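# Three arms lay duct in covered trench, close covers

## Task

Place the duct inside the trench that has covers, then close both covers once more. It only counts if everything stays put without a robot holding it at the end. Finally open the grippers and move the arms away.

## Robot and tools

Robots: three identical i2rt Big YAM arms named arm1, arm2 and arm3. Each has six revolute joints, a two-finger gripper and a wrist camera. Cameras: arm1_cam_wrist, arm2_cam_wrist, arm3_cam_wrist (one per wrist) and cam_high (fixed in the room, not on a robot). With joints 1 and 6 at 0 and the hand level and pointing forward, the wrist camera sits above the hand looking toward the fingertips. The hand reaches about 1.0 m from the joint 1 axis when fully stretched.

Frames: one shared scene frame, origin on the floor, +z up. The hand point is midway between the fingertips; the hand's z axis runs along the fingers and the fingers close along its y axis. Robot foot poses are never printed. Commands, however, are joint angles, not hand poses.

Tool execute_actions: argument "actions" is a list holding exactly one action, or empty (empty just reports state and images). The action is an object keyed by robot name ("arm1", "arm2", "arm3"); each robot you include gets an object with a single key "joints". Under "joints" you name any subset of joint1_rad, joint2_rad, joint3_rad, joint4_rad, joint5_rad, joint6_rad (radians) and gripper_m (metres). Every value is an absolute target for that joint, not an offset. Example: {"arm1": {"joints": {"gripper_m": 0.05}}, "arm2": {"joints": {"joint1_rad": 0.3}}}. Ranges and done-tolerances: joint1_rad -2.879 to 2.879 (±0.045), base yaw, positive counter-clockwise seen from above, 0 means unfolding toward where the foot faces. joint2_rad 0 to 3.141 (±0.14), shoulder, 0 has the upper arm pointing backward about level, increasing raises it then brings it forward. joint3_rad 0 to 3.019 (±0.09), elbow, 0 is folded, increasing opens. joint4_rad -1.692 to 1.57 (±0.055), hand pitch, positive tips fingers up. joint5_rad -1.57 to 1.57 (±0.03), sideways hand swing, positive toward the arm's right. joint6_rad -2.094 to 2.094 (±0.035), hand roll, positive is clockwise viewed from behind the hand. gripper_m 0 to 0.093 (±0.003), fingertip gap; grip force tops out near 50 to 62 N per pad. Optional "cameras" lists which cameras return images (omitted, null or ["all"] gives all; [] gives none). Any unknown key, camera name or out-of-range value rejects the entire call and nothing moves. All motions in the action start together but finish at different times; joints run at different speeds, so the hand may sweep a wide path. A joint or robot left out may still be pushing toward an earlier target.

Tool wait: "seconds" from 0 to 10; commands nothing new, then returns state and images like an empty action.

Tool zoom_image: "camera" (one of the four names) and "region" [x0, y0, x1, y1] in pixels of that camera's latest full image, top-left origin, at most 504 by 504 pixels. Only cameras present with full images in the latest result can be zoomed.

Tool finished_scene: "scene" integer, the number of the current scene. It is final; the robots keep your last command, and the result tells whether the goal was met and gives the next task.

Reading results: joint_positions gives current angles. The "pictures" line lists the order of returned images. joint_status tells how each commanded motion ended: done, "off_target" (stopped short, may still push), "contact_stop" or "time_out" (target dropped, holds where it stopped; a timed-out joint may keep or get a nearby target and keep pushing, shown in on_its_own), "not_followed" (a safety check withheld that arm's joint targets; the line "joint command not followed" with a "cause:" explains; the gripper part still runs, and withheld targets may be retried with later actions until they pass). on_its_own describes what the call did not command; "held at" is the held target, not the actual position. To relieve a joint that keeps pushing, send its reported position as the target. A target very near the current position may not move it. A joint carrying a load slowly sinks. If a stop is reported, later execute_actions, wait and finished_scene calls in the same reply are skipped.

Heat: holding loads or pushing warms motors. A MOTOR HOT line appears from 85 °C; at 100 °C an OVER-TEMPERATURE FAULT makes that whole arm and its gripper go limp and fall until cooled, with "limit_stop_at_motor_heat" in joint_status; resend targets afterwards. Some heat persists between scenes.

The simulation runs while you think; the robots hold the last command meanwhile. Faster robot motion is better.

Avoid: pressing two robots hard together (ends the run; hard hits may too), and note the self/arm collision check can react late and ignores fingers, gripper housings and wrist cameras. No state line reports robot-robot contact; objects touching robots are fine. Arms do not wait for each other. The arms never stop on contact and can push hard; avoid slamming, dropping or letting things slip. Never knock objects off the work area or onto the floor. A loose object may occasionally get a brief push from outside. Before finishing, make sure duct and covers rest in place unsupported, open the grippers and retract the arms.

Each tool is called after ">>>" as name([rows], argument=value, ...), one row to a line, values as JSON.

## Session

>>> execute_actions(actions=[])

Scene clock: 0.00 s.
arm1.joint_positions: joint1_rad=+0.031 joint2_rad=+0.559 joint3_rad=+1.384 joint4_rad=-1.366 joint5_rad=-0.025 joint6_rad=-0.447 gripper_m=+0.094
arm1.joint_status: not commanded
arm1.hand: x=-0.7610 y=-0.0643 z=+1.5156 quat_wxyz=(-0.480, +0.197, -0.849, +0.104) (m; scene frame)
arm2.joint_positions: joint1_rad=+0.059 joint2_rad=+0.500 joint3_rad=+1.446 joint4_rad=-1.254 joint5_rad=-0.083 joint6_rad=+0.491 gripper_m=+0.094
arm2.joint_status: not commanded
arm2.hand: x=+0.0126 y=-0.3624 z=+1.3376 quat_wxyz=(-0.263, +0.447, -0.677, -0.523) (m; scene frame)
arm3.joint_positions: joint1_rad=+0.367 joint2_rad=+0.492 joint3_rad=+1.362 joint4_rad=-1.351 joint5_rad=+0.278 joint6_rad=+0.065 gripper_m=+0.094
arm3.joint_status: not commanded
arm3.hand: x=+0.7882 y=-0.1166 z=+1.4652 quat_wxyz=(-0.007, +0.847, +0.052, -0.528) (m; scene frame)
pictures: arm1_cam_wrist, arm2_cam_wrist, arm3_cam_wrist, cam_high
Images, in order (width x height): arm1_cam_wrist 672x504, arm2_cam_wrist 672x504, arm3_cam_wrist 672x504, cam_high 672x504.

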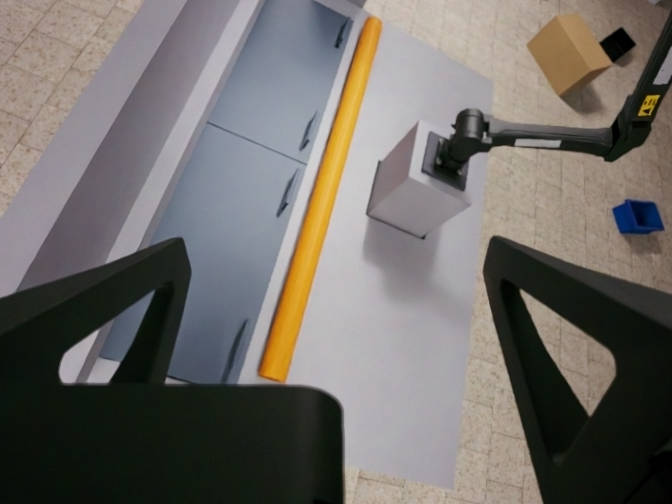

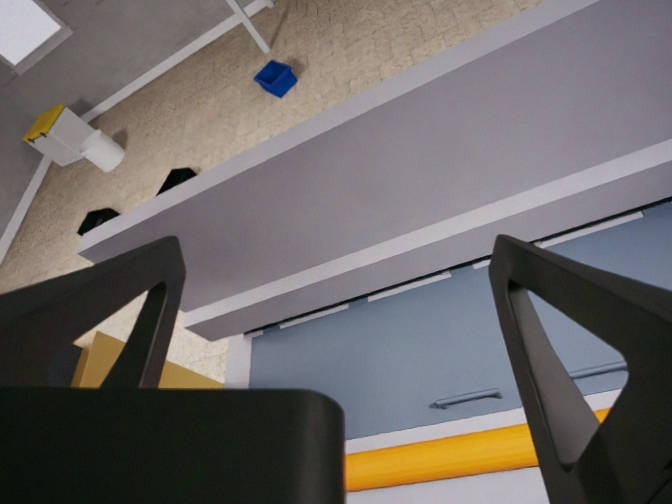

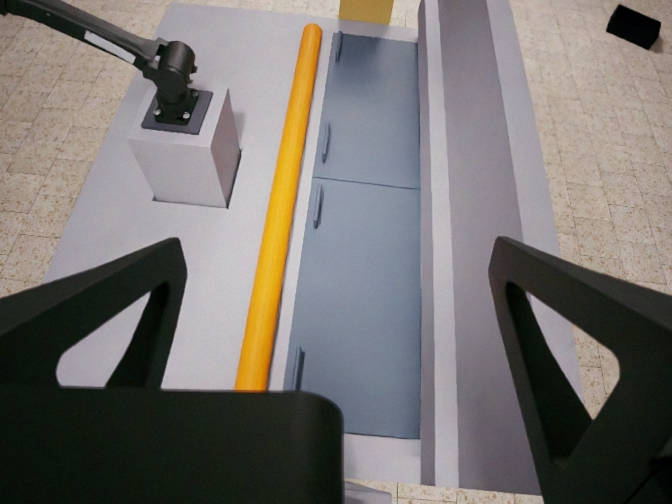

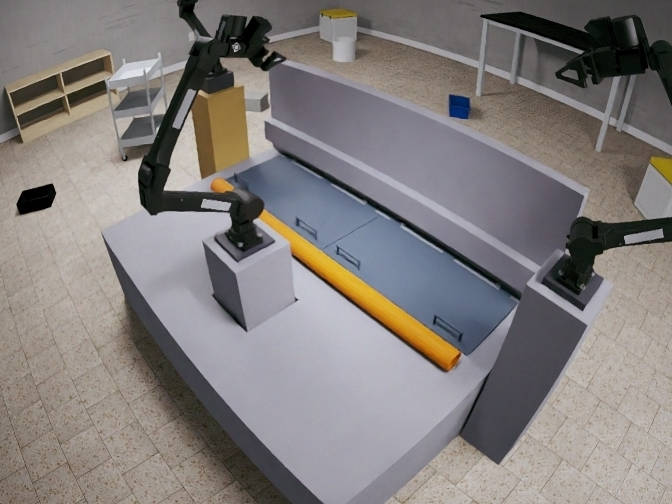

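>>> zoom_image(camera="cam_high", region=[180, 60, 600, 400])

>>> zoom_image(camera="arm3_cam_wrist", region=[200, 0, 480, 250])

>>> zoom_image(camera="arm2_cam_wrist", region=[340, 250, 672, 504])

Region (180, 60, 600, 400) of cam_high's 672x504 image, scaled by 1.200, with more detail than that image has; it fills the top 408 rows of this view, and the rest is white.

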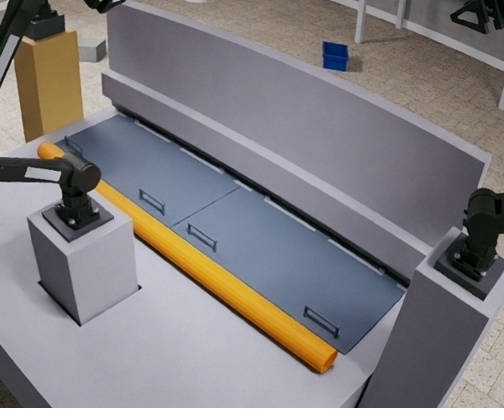

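Region (200, 0, 480, 250) of arm3_cam_wrist's 672x504 image, scaled by 1.800, with more detail than that image has; it fills the top 450 rows of this view, and the rest is white.

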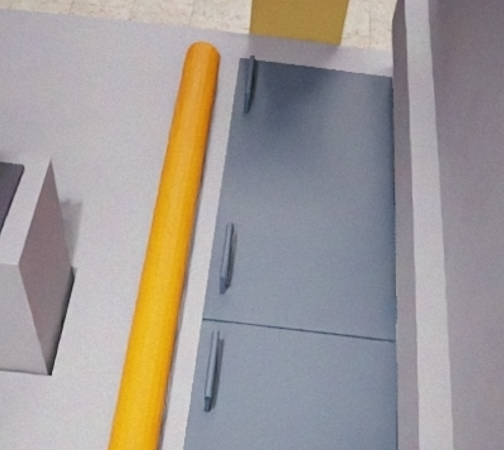

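Region (340, 250, 672, 504) of arm2_cam_wrist's 672x504 image, scaled by 1.518, with more detail than that image has; it fills the top 386 rows of this view, and the rest is white.

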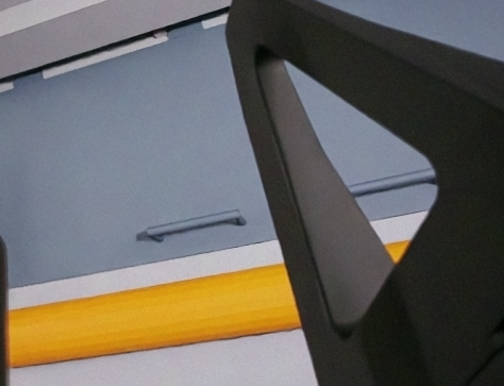

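>>> execute_actions([
  {"arm1":{"joints":{"joint4_rad":-0.766,"joint6_rad":0}},"arm2":{"joints":{"joint3_rad":0.85}},"arm3":{"joints":{"joint2_rad":1.0}}},
], cameras=["cam_high"])

Scene clock: 2.10 s.
arm1.joint_positions: joint1_rad=+0.031 joint2_rad=+0.559 joint3_rad=+1.384 joint4_rad=-0.784 joint5_rad=-0.025 joint6_rad=-0.012 gripper_m=+0.094
arm1.joint_status: all done
arm1.hand: x=-0.7255 y=-0.0637 z=+1.6521 quat_wxyz=(-0.720, +0.012, -0.694, +0.001) (m; scene frame)
arm2.joint_positions: joint1_rad=+0.059 joint2_rad=+0.507 joint3_rad=+0.843 joint4_rad=-1.254 joint5_rad=-0.083 joint6_rad=+0.491 gripper_m=+0.094
arm2.joint_status: all done
arm2.hand: x=+0.0101 y=-0.3128 z=+1.0345 quat_wxyz=(-0.122, +0.511, -0.799, -0.292) (m; scene frame)
arm3.joint_positions: joint1_rad=+0.367 joint2_rad=+1.010 joint3_rad=+1.362 joint4_rad=-1.351 joint5_rad=+0.278 joint6_rad=+0.065 gripper_m=+0.094
arm3.joint_status: all done
arm3.hand: x=+0.6124 y=-0.1823 z=+1.3336 quat_wxyz=(-0.070, +0.945, +0.099, -0.303) (m; scene frame)
pictures: cam_high
Images, in order (width x height): cam_high 672x504.

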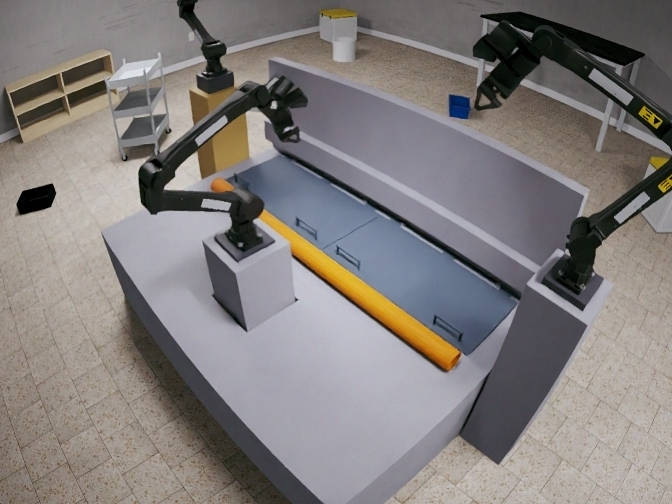

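>>> execute_actions([
  {"arm1":{"joints":{"joint1_rad":-0.3,"joint2_rad":1.893,"joint3_rad":0.737,"joint4_rad":-0.415,"joint5_rad":0,"joint6_rad":-0.3}},"arm2":{"joints":{"joint1_rad":0,"joint2_rad":1.188,"joint3_rad":0.786,"joint4_rad":-1.169,"joint5_rad":0,"joint6_rad":0}},"arm3":{"joints":{"joint1_rad":0.19,"joint2_rad":1.857,"joint3_rad":0.737,"joint4_rad":-0.451,"joint5_rad":0,"joint6_rad":0.19}}},
])

Scene clock: 5.17 s.
arm1.joint_positions: joint1_rad=-0.299 joint2_rad=+1.882 joint3_rad=+0.724 joint4_rad=-0.424 joint5_rad=-0.001 joint6_rad=-0.289 gripper_m=+0.094
arm1.joint_status: all done
arm1.hand: x=-0.6382 y=-0.1889 z=+0.8473 quat_wxyz=(+0.007, -0.026, -1.000, +0.001) (m; scene frame)
arm2.joint_positions: joint1_rad=+0.004 joint2_rad=+1.187 joint3_rad=+0.781 joint4_rad=-1.182 joint5_rad=-0.003 joint6_rad=+0.014 gripper_m=+0.094
arm2.joint_status: all done
arm2.hand: x=+0.0375 y=-0.2589 z=+0.8392 quat_wxyz=(+0.013, +0.693, -0.720, +0.009) (m; scene frame)
arm3.joint_positions: joint1_rad=+0.188 joint2_rad=+1.837 joint3_rad=+0.732 joint4_rad=-0.462 joint5_rad=+0.004 joint6_rad=+0.178 gripper_m=+0.094
arm3.joint_status: all done
arm3.hand: x=+0.6156 y=-0.1629 z=+0.8066 quat_wxyz=(-0.001, +1.000, +0.000, -0.004) (m; scene frame)
pictures: arm1_cam_wrist, arm2_cam_wrist, arm3_cam_wrist, cam_high
Images, in order (width x height): arm1_cam_wrist 672x504, arm2_cam_wrist 672x504, arm3_cam_wrist 672x504, cam_high 672x504.

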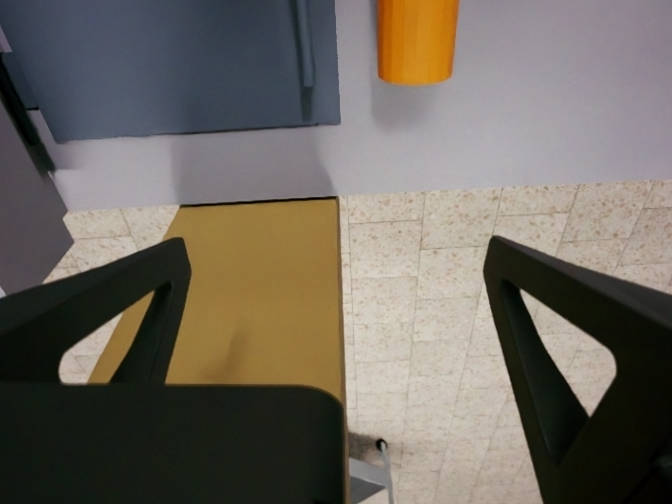

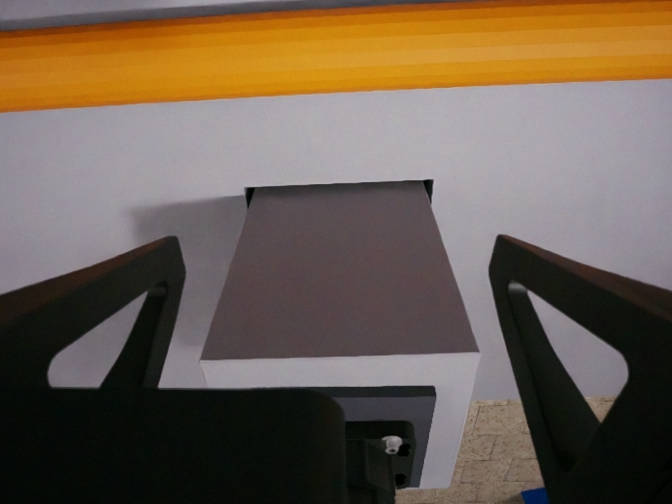

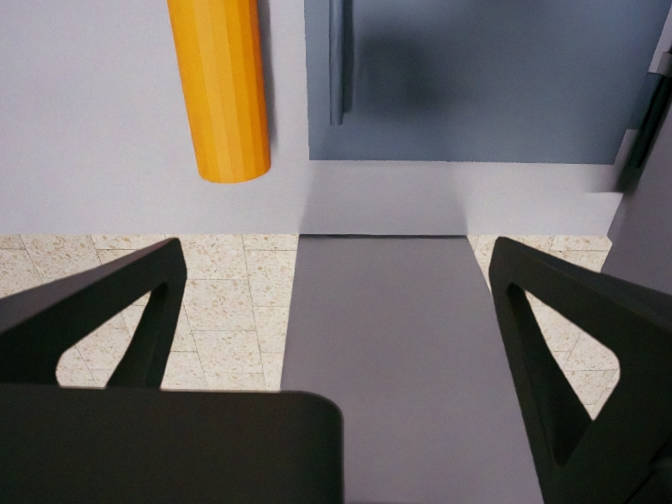

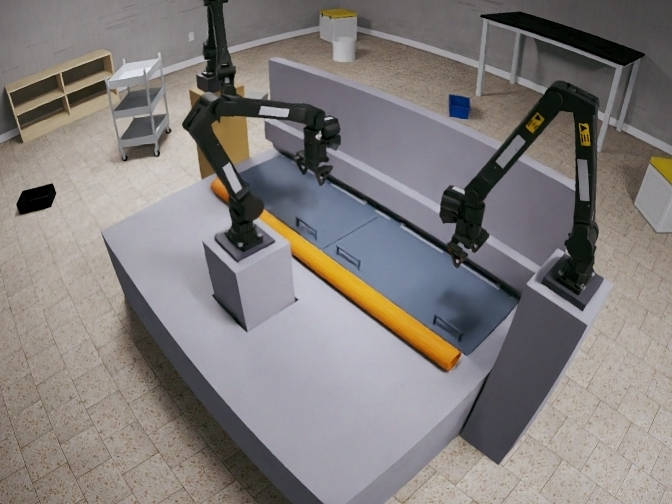

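>>> execute_actions([
  {"arm1":{"joints":{"joint1_rad":-0.177,"joint2_rad":2.4786,"joint3_rad":1.0336,"joint4_rad":-0.126,"joint5_rad":0,"joint6_rad":-0.216}},"arm2":{"joints":{"joint1_rad":0,"joint2_rad":1.456,"joint3_rad":0.554,"joint4_rad":-0.654,"joint5_rad":0,"joint6_rad":1.546}},"arm3":{"joints":{"joint1_rad":0.166,"joint2_rad":2.3145,"joint3_rad":0.945,"joint4_rad":-0.201,"joint5_rad":0,"joint6_rad":0.156}}},
])

Scene clock: 8.27 s.
arm1.joint_positions: joint1_rad=-0.169 joint2_rad=+2.487 joint3_rad=+1.028 joint4_rad=-0.129 joint5_rad=+0.000 joint6_rad=-0.227 gripper_m=+0.094
arm1.joint_status: all done
arm1.hand: x=-0.5782 y=-0.1564 z=+0.6541 quat_wxyz=(+0.010, +0.009, -1.000, +0.002) (m; scene frame)
arm2.joint_positions: joint1_rad=+0.004 joint2_rad=+1.466 joint3_rad=+0.537 joint4_rad=-0.669 joint5_rad=-0.003 joint6_rad=+1.532 gripper_m=+0.094
arm2.joint_status: all done
arm2.hand: x=+0.0366 y=-0.2789 z=+0.6917 quat_wxyz=(+0.003, +0.007, -1.000, +0.020) (m; scene frame)
arm3.joint_positions: joint1_rad=+0.172 joint2_rad=+2.312 joint3_rad=+0.942 joint4_rad=-0.207 joint5_rad=+0.004 joint6_rad=+0.168 gripper_m=+0.094
arm3.joint_status: all done
arm3.hand: x=+0.5718 y=-0.1647 z=+0.6597 quat_wxyz=(-0.001, +1.000, -0.003, +0.001) (m; scene frame)
pictures: arm1_cam_wrist, arm2_cam_wrist, arm3_cam_wrist, cam_high
Images, in order (width x height): arm1_cam_wrist 672x504, arm2_cam_wrist 672x504, arm3_cam_wrist 672x504, cam_high 672x504.

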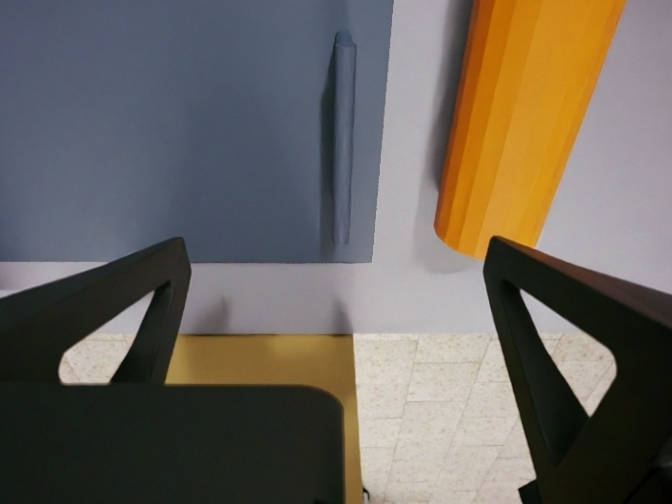

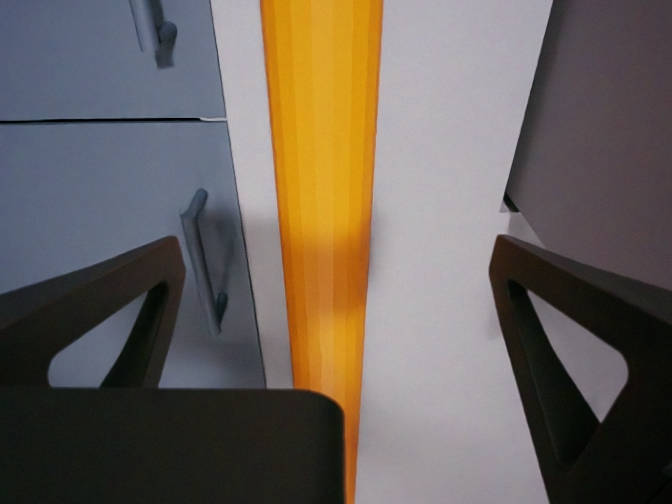

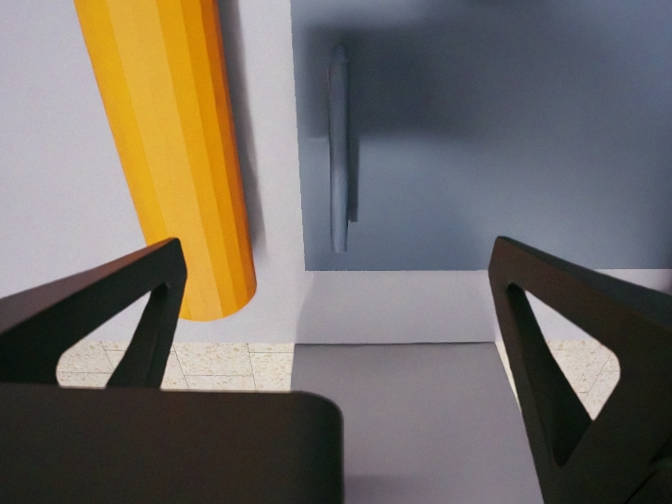

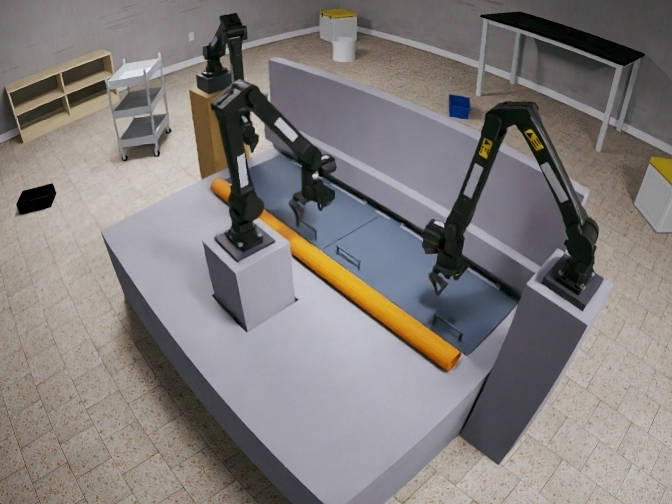

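>>> execute_actions([
  {"arm1":{"joints":{"joint1_rad":-0.237,"joint2_rad":2.8676,"joint3_rad":1.108,"joint4_rad":0.198,"joint5_rad":0,"joint6_rad":-0.276}},"arm2":{"joints":{"joint1_rad":0,"joint2_rad":2.017,"joint3_rad":0.52,"joint4_rad":-0.045,"joint5_rad":0,"joint6_rad":1.546}},"arm3":{"joints":{"joint1_rad":0.207,"joint2_rad":2.7196,"joint3_rad":0.966,"joint4_rad":0.185,"joint5_rad":0,"joint6_rad":0.197}}},
])

Scene clock: 10.97 s.
arm1.joint_positions: joint1_rad=-0.241 joint2_rad=+2.884 joint3_rad=+1.105 joint4_rad=+0.189 joint5_rad=+0.000 joint6_rad=-0.265 gripper_m=+0.094
arm1.joint_status: all done
arm1.hand: x=-0.6634 y=-0.1631 z=+0.5144 quat_wxyz=(+0.012, -0.009, -1.000, +0.001) (m; scene frame)
arm2.joint_positions: joint1_rad=+0.004 joint2_rad=+2.011 joint3_rad=+0.521 joint4_rad=-0.060 joint5_rad=-0.003 joint6_rad=+1.533 gripper_m=+0.094
arm2.joint_status: all done
arm2.hand: x=+0.0364 y=-0.2725 z=+0.5464 quat_wxyz=(+0.003, +0.007, -1.000, -0.003) (m; scene frame)
arm3.joint_positions: joint1_rad=+0.205 joint2_rad=+2.724 joint3_rad=+0.961 joint4_rad=+0.174 joint5_rad=+0.004 joint6_rad=+0.185 gripper_m=+0.094
arm3.joint_status: all done
arm3.hand: x=+0.6562 y=-0.1618 z=+0.5169 quat_wxyz=(-0.002, +1.000, +0.006, +0.007) (m; scene frame)
pictures: arm1_cam_wrist, arm2_cam_wrist, arm3_cam_wrist, cam_high
Images, in order (width x height): arm1_cam_wrist 672x504, arm2_cam_wrist 672x504, arm3_cam_wrist 672x504, cam_high 672x504.

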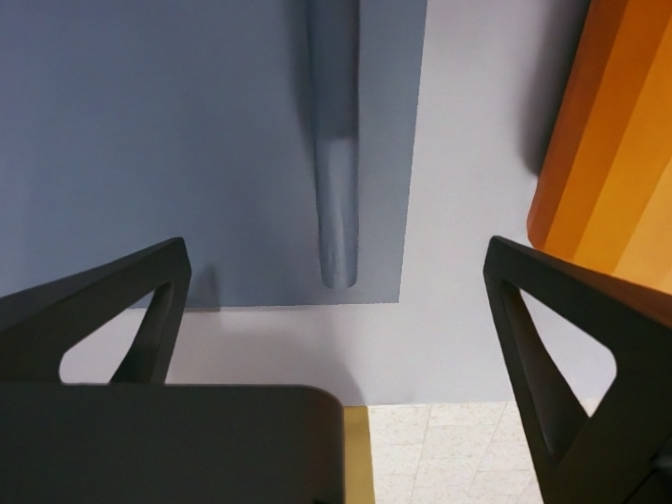

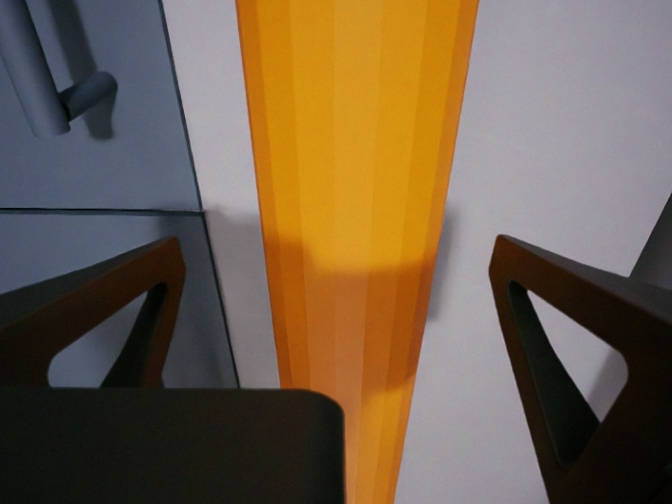

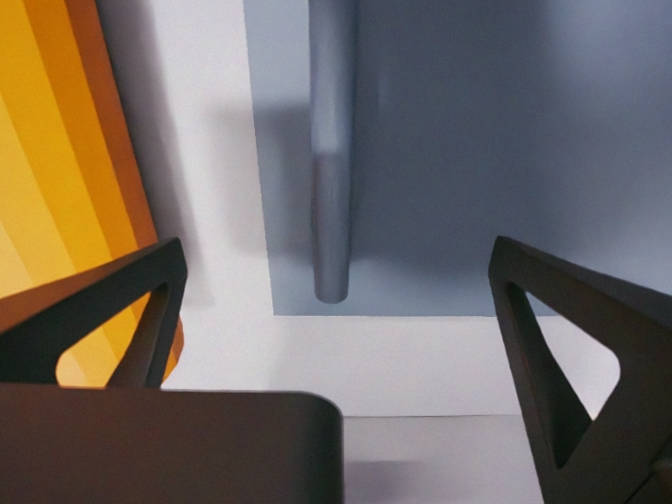

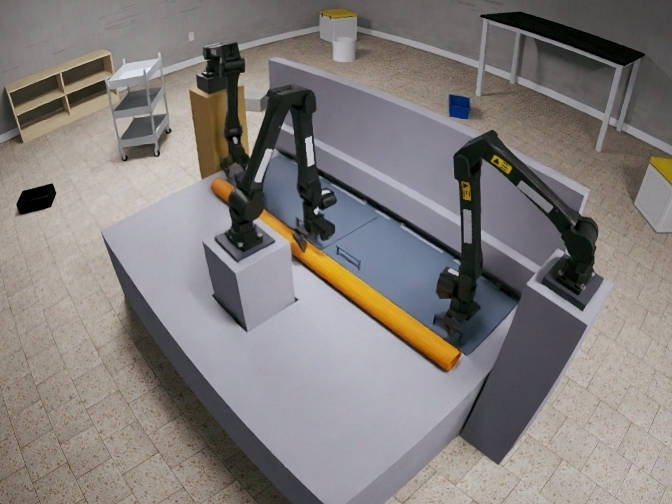

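>>> zoom_image(camera="cam_high", region=[400, 260, 520, 380])

>>> zoom_image(camera="cam_high", region=[260, 180, 380, 300])

Region (400, 260, 520, 380) of cam_high's 672x504 image, scaled by 4.200, with more detail than that image has.

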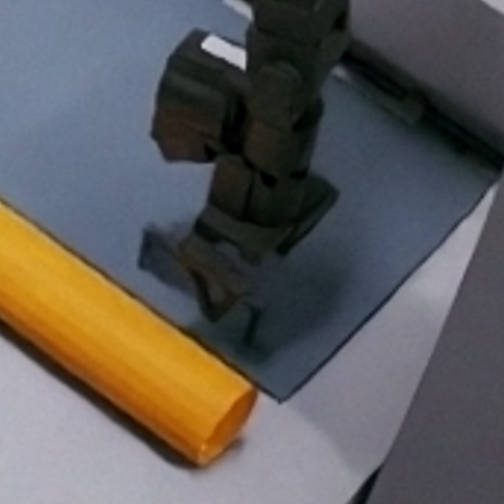

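Region (260, 180, 380, 300) of cam_high's 672x504 image, scaled by 4.200, with more detail than that image has.

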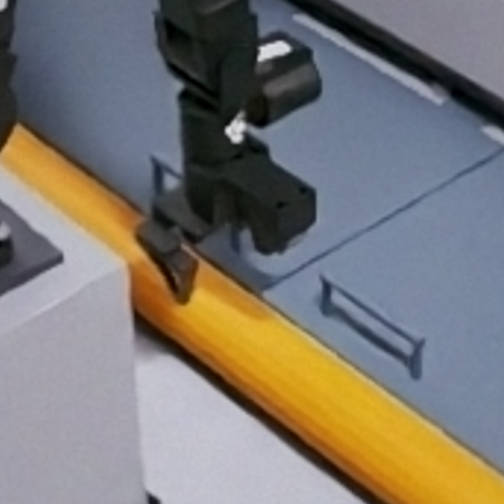

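>>> execute_actions([
  {"arm1":{"joints":{"joint2_rad":2.945,"joint3_rad":1.205,"joint4_rad":0.2}},"arm2":{"joints":{"joint4_rad":-0.085}},"arm3":{"joints":{"joint2_rad":2.806,"joint3_rad":1.056,"joint4_rad":0.2}}},
])

Scene clock: 13.30 s.
arm1.joint_positions: joint1_rad=-0.241 joint2_rad=+2.914 joint3_rad=+1.207 joint4_rad=+0.193 joint5_rad=+0.000 joint6_rad=-0.265 gripper_m=+0.094
arm1.joint_status: all done
arm1.hand: x=-0.6184 y=-0.1763 z=+0.4984 quat_wxyz=(-0.026, -0.008, -1.000, +0.011) (m; scene frame)
arm2.joint_positions: joint1_rad=+0.004 joint2_rad=+2.011 joint3_rad=+0.521 joint4_rad=-0.071 joint5_rad=-0.003 joint6_rad=+1.533 gripper_m=+0.094
arm2.joint_status: all done
arm2.hand: x=+0.0363 y=-0.2751 z=+0.5464 quat_wxyz=(+0.003, +0.007, -1.000, +0.003) (m; scene frame)
arm3.joint_positions: joint1_rad=+0.205 joint2_rad=+2.781 joint3_rad=+1.056 joint4_rad=+0.193 joint5_rad=+0.004 joint6_rad=+0.185 gripper_m=+0.094
arm3.joint_status: all done
arm3.hand: x=+0.6238 y=-0.1683 z=+0.4933 quat_wxyz=(+0.003, +1.000, +0.006, -0.022) (m; scene frame)
pictures: arm1_cam_wrist, arm2_cam_wrist, arm3_cam_wrist, cam_high
Images, in order (width x height): arm1_cam_wrist 672x504, arm2_cam_wrist 672x504, arm3_cam_wrist 672x504, cam_high 672x504.

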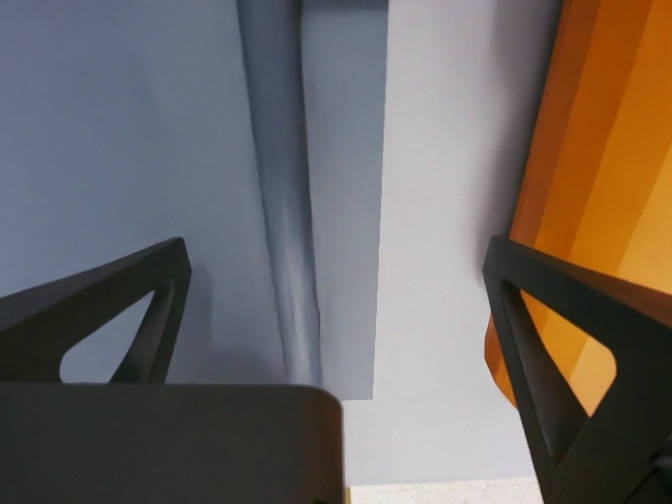

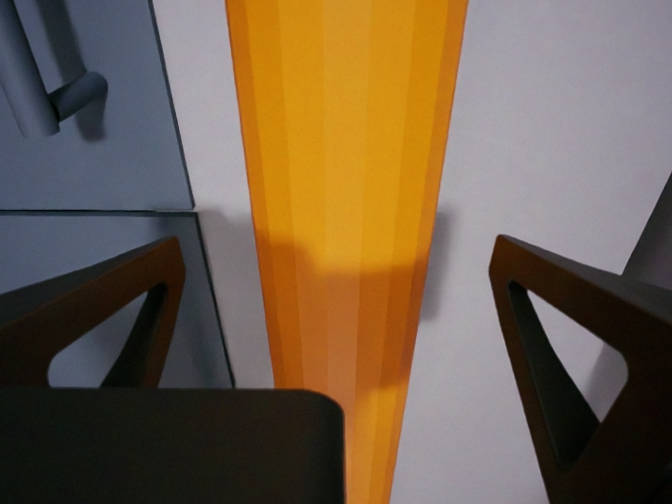

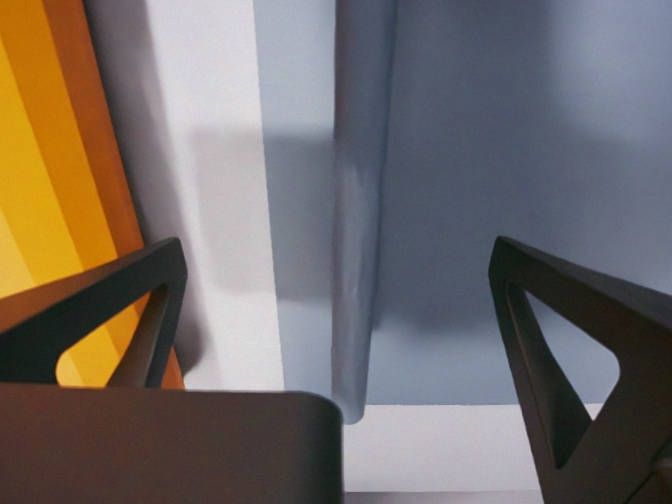

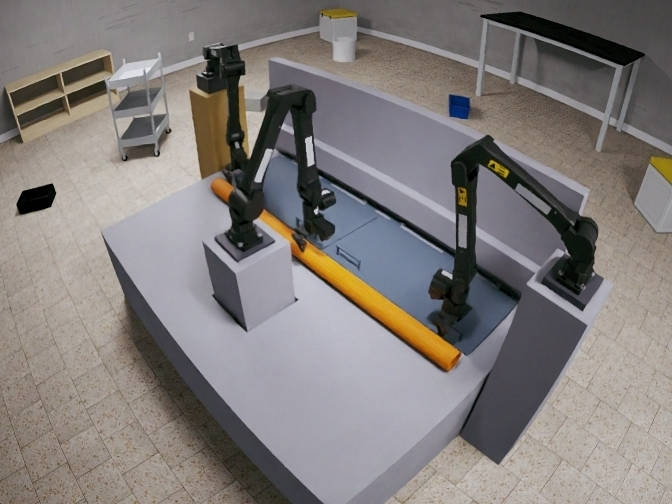

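>>> execute_actions([
  {"arm1":{"joints":{"joint2_rad":3.018,"joint3_rad":1.24,"joint4_rad":0.2}},"arm3":{"joints":{"joint2_rad":2.875,"joint3_rad":1.088,"joint4_rad":0.205}}},
], cameras=["arm1_cam_wrist","arm3_cam_wrist"])

>>> execute_actions([
  {"arm1":{"joints":{"gripper_m":0.0}},"arm3":{"joints":{"gripper_m":0.0}}},
])

Scene clock: 14.50 s.
arm1.joint_positions: joint1_rad=-0.241 joint2_rad=+2.999 joint3_rad=+1.242 joint4_rad=+0.195 joint5_rad=-0.001 joint6_rad=-0.265 gripper_m=+0.094
arm1.joint_status: all done
arm1.hand: x=-0.6484 y=-0.1677 z=+0.4684 quat_wxyz=(-0.002, -0.008, -1.000, +0.004) (m; scene frame)
arm2.joint_positions: joint1_rad=+0.004 joint2_rad=+2.011 joint3_rad=+0.521 joint4_rad=-0.071 joint5_rad=-0.003 joint6_rad=+1.533 gripper_m=+0.094
arm2.joint_status: not commanded
arm2.hand: x=+0.0363 y=-0.2751 z=+0.5464 quat_wxyz=(+0.003, +0.007, -1.000, +0.003) (m; scene frame)
arm3.joint_positions: joint1_rad=+0.205 joint2_rad=+2.860 joint3_rad=+1.088 joint4_rad=+0.198 joint5_rad=+0.004 joint6_rad=+0.185 gripper_m=+0.094
arm3.joint_status: all done
arm3.hand: x=+0.6472 y=-0.1637 z=+0.4660 quat_wxyz=(-0.001, +1.000, +0.006, -0.001) (m; scene frame)
pictures: arm1_cam_wrist, arm3_cam_wrist
Images, in order (width x height): arm1_cam_wrist 672x504, arm3_cam_wrist 672x504.

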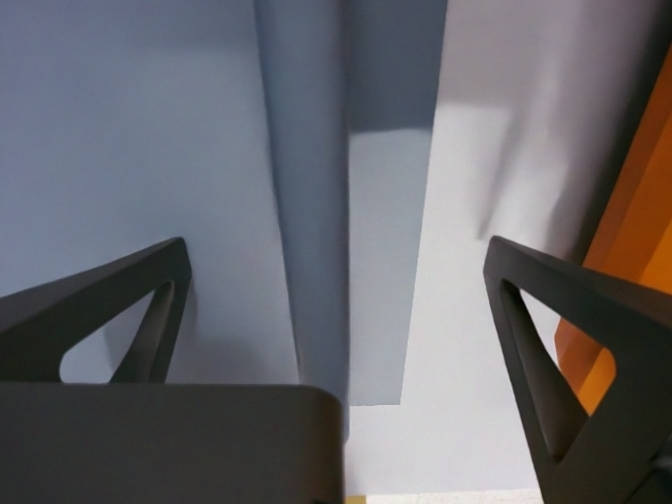

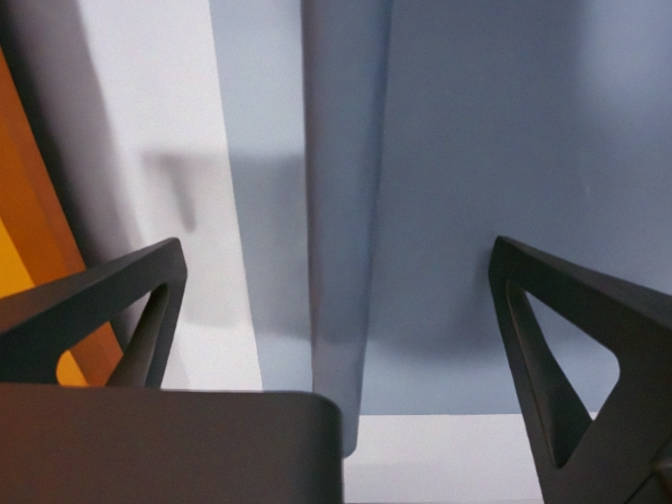

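Scene clock: 15.23 s.
arm1.joint_positions: joint1_rad=-0.235 joint2_rad=+3.000 joint3_rad=+1.242 joint4_rad=+0.195 joint5_rad=-0.006 joint6_rad=-0.279 gripper_m=+0.008
arm1.joint_status: gripper_m off_target (ended at +0.008, target +0.000)
arm1.hand: x=-0.6478 y=-0.1649 z=+0.4682 quat_wxyz=(-0.002, +0.001, -1.000, +0.002) (m; scene frame)
arm2.joint_positions: joint1_rad=+0.004 joint2_rad=+2.011 joint3_rad=+0.521 joint4_rad=-0.071 joint5_rad=-0.003 joint6_rad=+1.533 gripper_m=+0.094
arm2.joint_status: not commanded
arm2.hand: x=+0.0363 y=-0.2751 z=+0.5464 quat_wxyz=(+0.003, +0.007, -1.000, +0.003) (m; scene frame)
arm3.joint_positions: joint1_rad=+0.205 joint2_rad=+2.860 joint3_rad=+1.088 joint4_rad=+0.198 joint5_rad=+0.004 joint6_rad=+0.197 gripper_m=+0.008
arm3.joint_status: gripper_m off_target (ended at +0.008, target +0.000)
arm3.hand: x=+0.6472 y=-0.1636 z=+0.4660 quat_wxyz=(-0.001, +1.000, -0.001, -0.001) (m; scene frame)
pictures: arm1_cam_wrist, arm2_cam_wrist, arm3_cam_wrist, cam_high
Images, in order (width x height): arm1_cam_wrist 672x504, arm2_cam_wrist 672x504, arm3_cam_wrist 672x504, cam_high 672x504.

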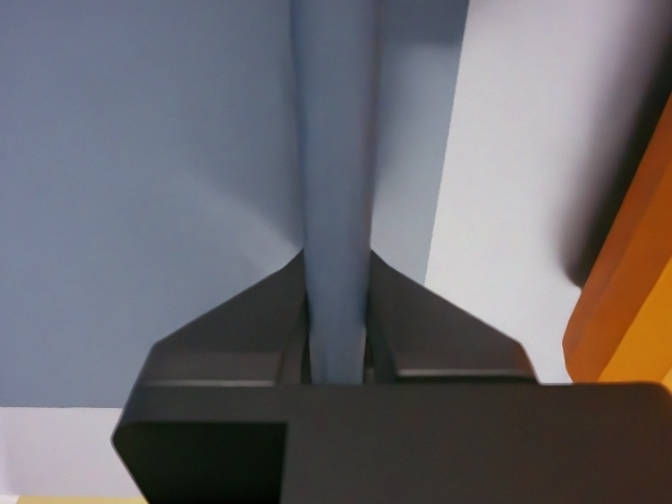

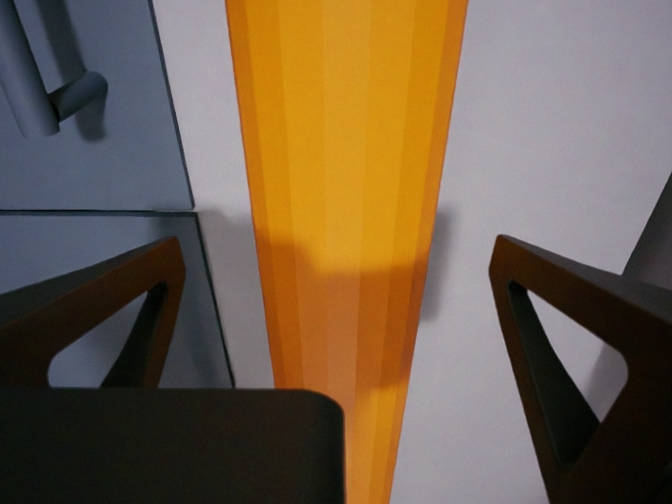

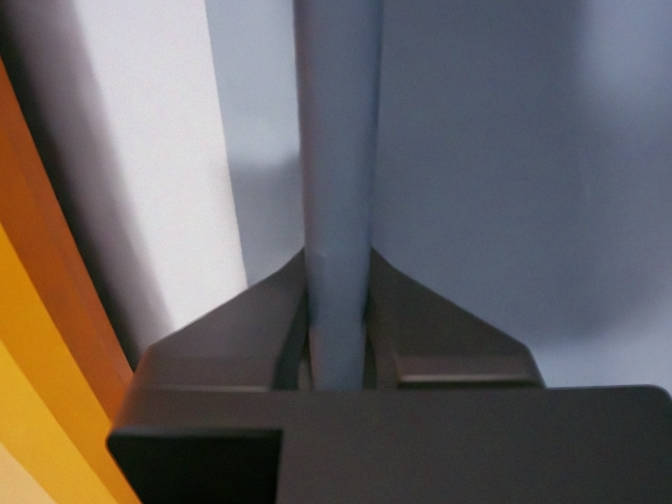

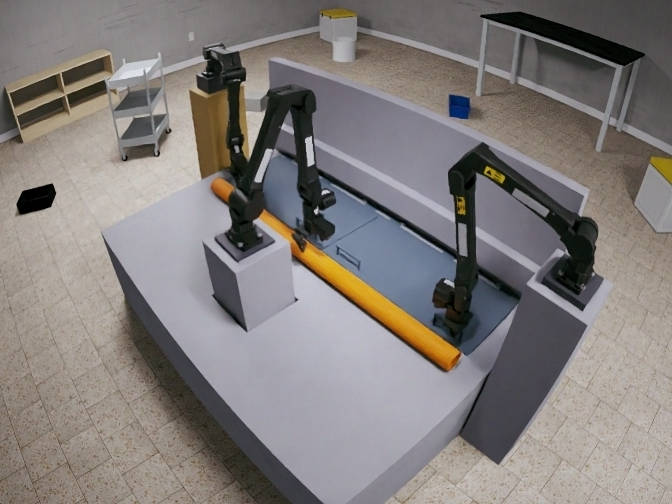

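>>> execute_actions([
  {"arm1":{"joints":{"joint1_rad":-0.396,"joint2_rad":2.65,"joint3_rad":1.04,"joint4_rad":-0.19,"joint5_rad":-0.469,"joint6_rad":-0.499}},"arm2":{"joints":{"joint2_rad":2.18,"joint3_rad":0.547,"joint4_rad":0.075}},"arm3":{"joints":{"joint1_rad":0.375,"joint2_rad":2.49,"joint3_rad":0.908,"joint4_rad":-0.185,"joint5_rad":0.486,"joint6_rad":0.415}}},
])

Scene clock: 19.03 s.
arm1.joint_positions: joint1_rad=-0.342 joint2_rad=+2.745 joint3_rad=+1.092 joint4_rad=-0.127 joint5_rad=-0.458 joint6_rad=-0.461 gripper_m=+0.009
arm1.joint_status: joint1_rad time_out (moved -0.107 of -0.161); joint4_rad time_out (moved -0.323 of -0.385); joint6_rad time_out (moved -0.182 of -0.220); the others done
arm1.on_its_own: joint1_rad reads -0.342 and still pushes toward -0.396 since a time_out; joint4_rad reads -0.127 and still pushes toward -0.190 since a time_out; joint6_rad reads -0.461 and still pushes toward -0.499 since a time_out
arm1.hand: x=-0.6481 y=-0.1219 z=+0.5826 quat_wxyz=(+0.003, +0.013, -0.970, -0.244) (m; scene frame)
arm2.joint_positions: joint1_rad=+0.004 joint2_rad=+2.180 joint3_rad=+0.547 joint4_rad=+0.060 joint5_rad=-0.003 joint6_rad=+1.533 gripper_m=+0.094
arm2.joint_status: all done
arm2.hand: x=+0.0360 y=-0.2831 z=+0.5043 quat_wxyz=(+0.003, +0.006, -1.000, +0.008) (m; scene frame)
arm3.joint_positions: joint1_rad=+0.318 joint2_rad=+2.591 joint3_rad=+0.954 joint4_rad=-0.129 joint5_rad=+0.476 joint6_rad=+0.376 gripper_m=+0.009
arm3.joint_status: joint1_rad time_out (moved +0.113 of +0.170); joint4_rad time_out (moved -0.327 of -0.383); joint6_rad time_out (moved +0.178 of +0.218); the others done
arm3.on_its_own: joint1_rad reads +0.318 and still pushes toward +0.375 since a time_out; joint4_rad reads -0.129 and still pushes toward -0.185 since a time_out; joint6_rad reads +0.376 and still pushes toward +0.415 since a time_out
arm3.hand: x=+0.6486 y=-0.1196 z=+0.5827 quat_wxyz=(-0.252, +0.968, -0.010, +0.009) (m; scene frame)
pictures: arm1_cam_wrist, arm2_cam_wrist, arm3_cam_wrist, cam_high
Images, in order (width x height): arm1_cam_wrist 672x504, arm2_cam_wrist 672x504, arm3_cam_wrist 672x504, cam_high 672x504.

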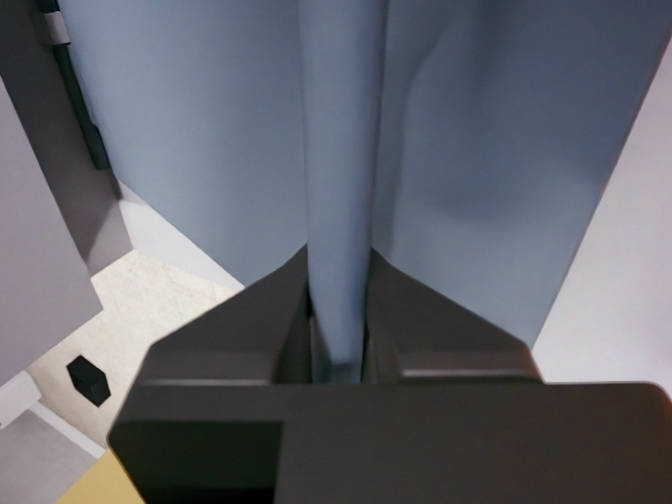

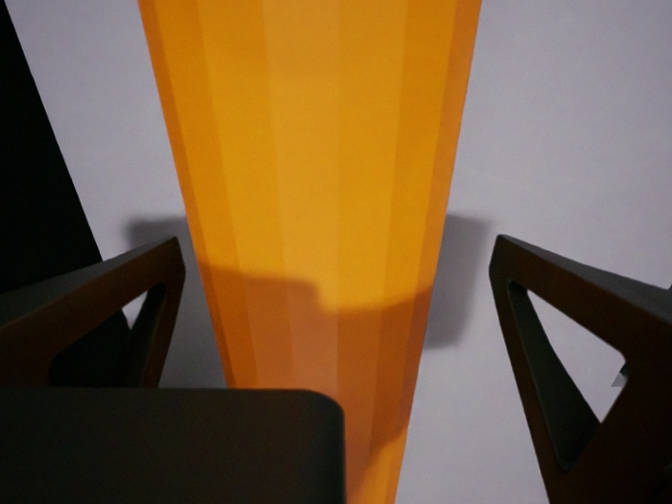

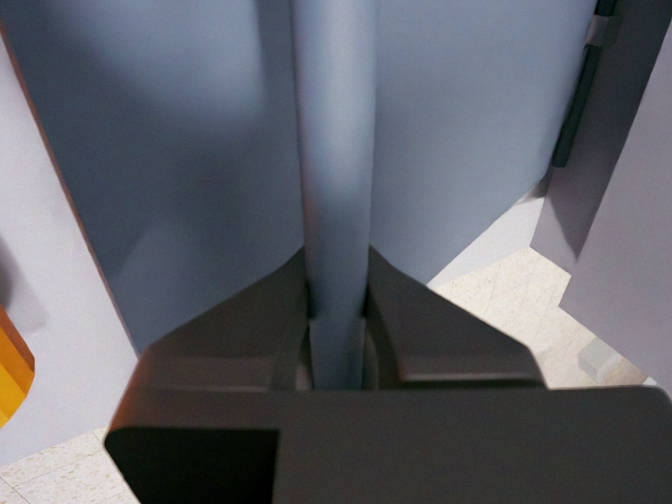

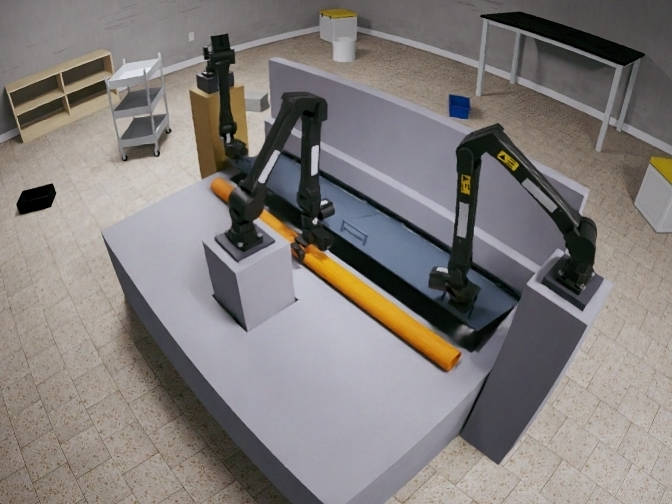

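>>> execute_actions([
  {"arm1":{"joints":{"joint1_rad":-0.073,"joint2_rad":2.49,"joint3_rad":0.83,"joint4_rad":0.108,"joint5_rad":-0.138,"joint6_rad":-0.119}},"arm2":{"joints":{"joint2_rad":2.298,"joint3_rad":0.593,"joint4_rad":0.172}},"arm3":{"joints":{"joint1_rad":0.038,"joint2_rad":2.315,"joint3_rad":0.735,"joint4_rad":0.042,"joint5_rad":0.139,"joint6_rad":0.028}}},
])

Scene clock: 21.00 s.
arm1.joint_positions: joint1_rad=-0.093 joint2_rad=+2.554 joint3_rad=+0.862 joint4_rad=+0.099 joint5_rad=-0.125 joint6_rad=-0.143 gripper_m=+0.008
arm1.joint_status: all done
arm1.hand: x=-0.6488 y=-0.0948 z=+0.6325 quat_wxyz=(+0.005, +0.003, -0.998, -0.060) (m; scene frame)
arm2.joint_positions: joint1_rad=+0.004 joint2_rad=+2.294 joint3_rad=+0.590 joint4_rad=+0.157 joint5_rad=-0.003 joint6_rad=+1.533 gripper_m=+0.094
arm2.joint_status: all done
arm2.hand: x=+0.0361 y=-0.2756 z=+0.4739 quat_wxyz=(+0.003, +0.006, -1.000, -0.004) (m; scene frame)
arm3.joint_positions: joint1_rad=+0.057 joint2_rad=+2.379 joint3_rad=+0.759 joint4_rad=+0.036 joint5_rad=+0.131 joint6_rad=+0.054 gripper_m=+0.009
arm3.joint_status: all done
arm3.hand: x=+0.6475 y=-0.0931 z=+0.6326 quat_wxyz=(-0.065, +0.998, -0.003, +0.001) (m; scene frame)
pictures: arm1_cam_wrist, arm2_cam_wrist, arm3_cam_wrist, cam_high
Images, in order (width x height): arm1_cam_wrist 672x504, arm2_cam_wrist 672x504, arm3_cam_wrist 672x504, cam_high 672x504.

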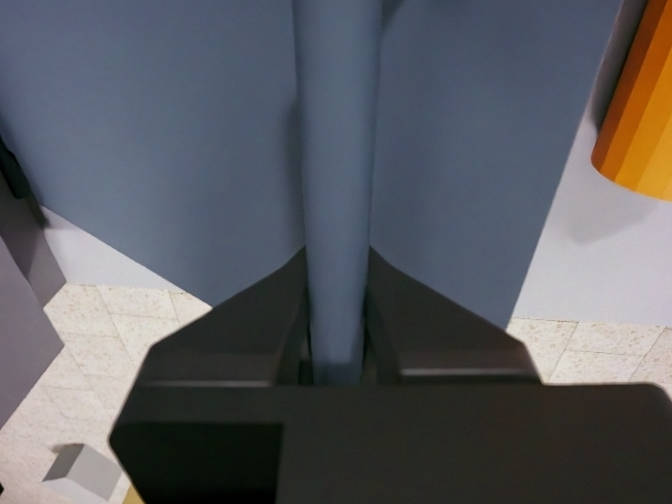

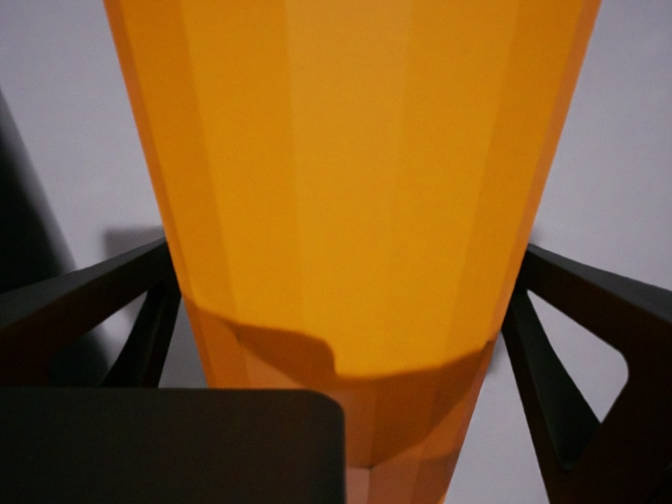

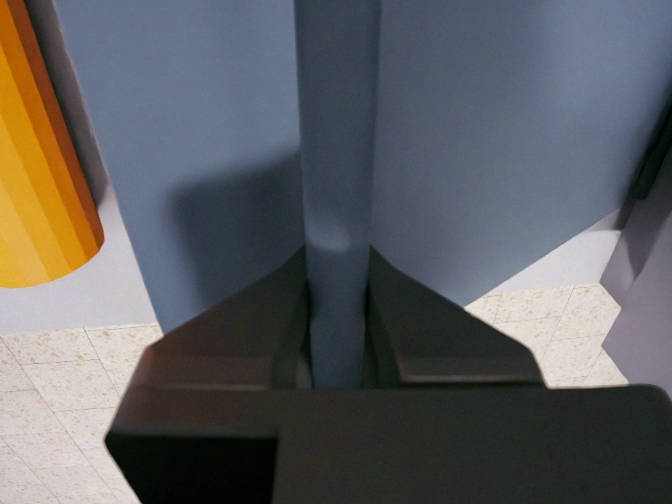

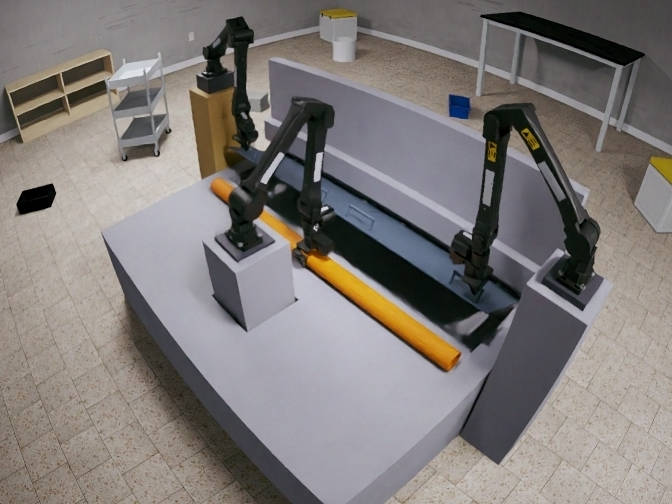

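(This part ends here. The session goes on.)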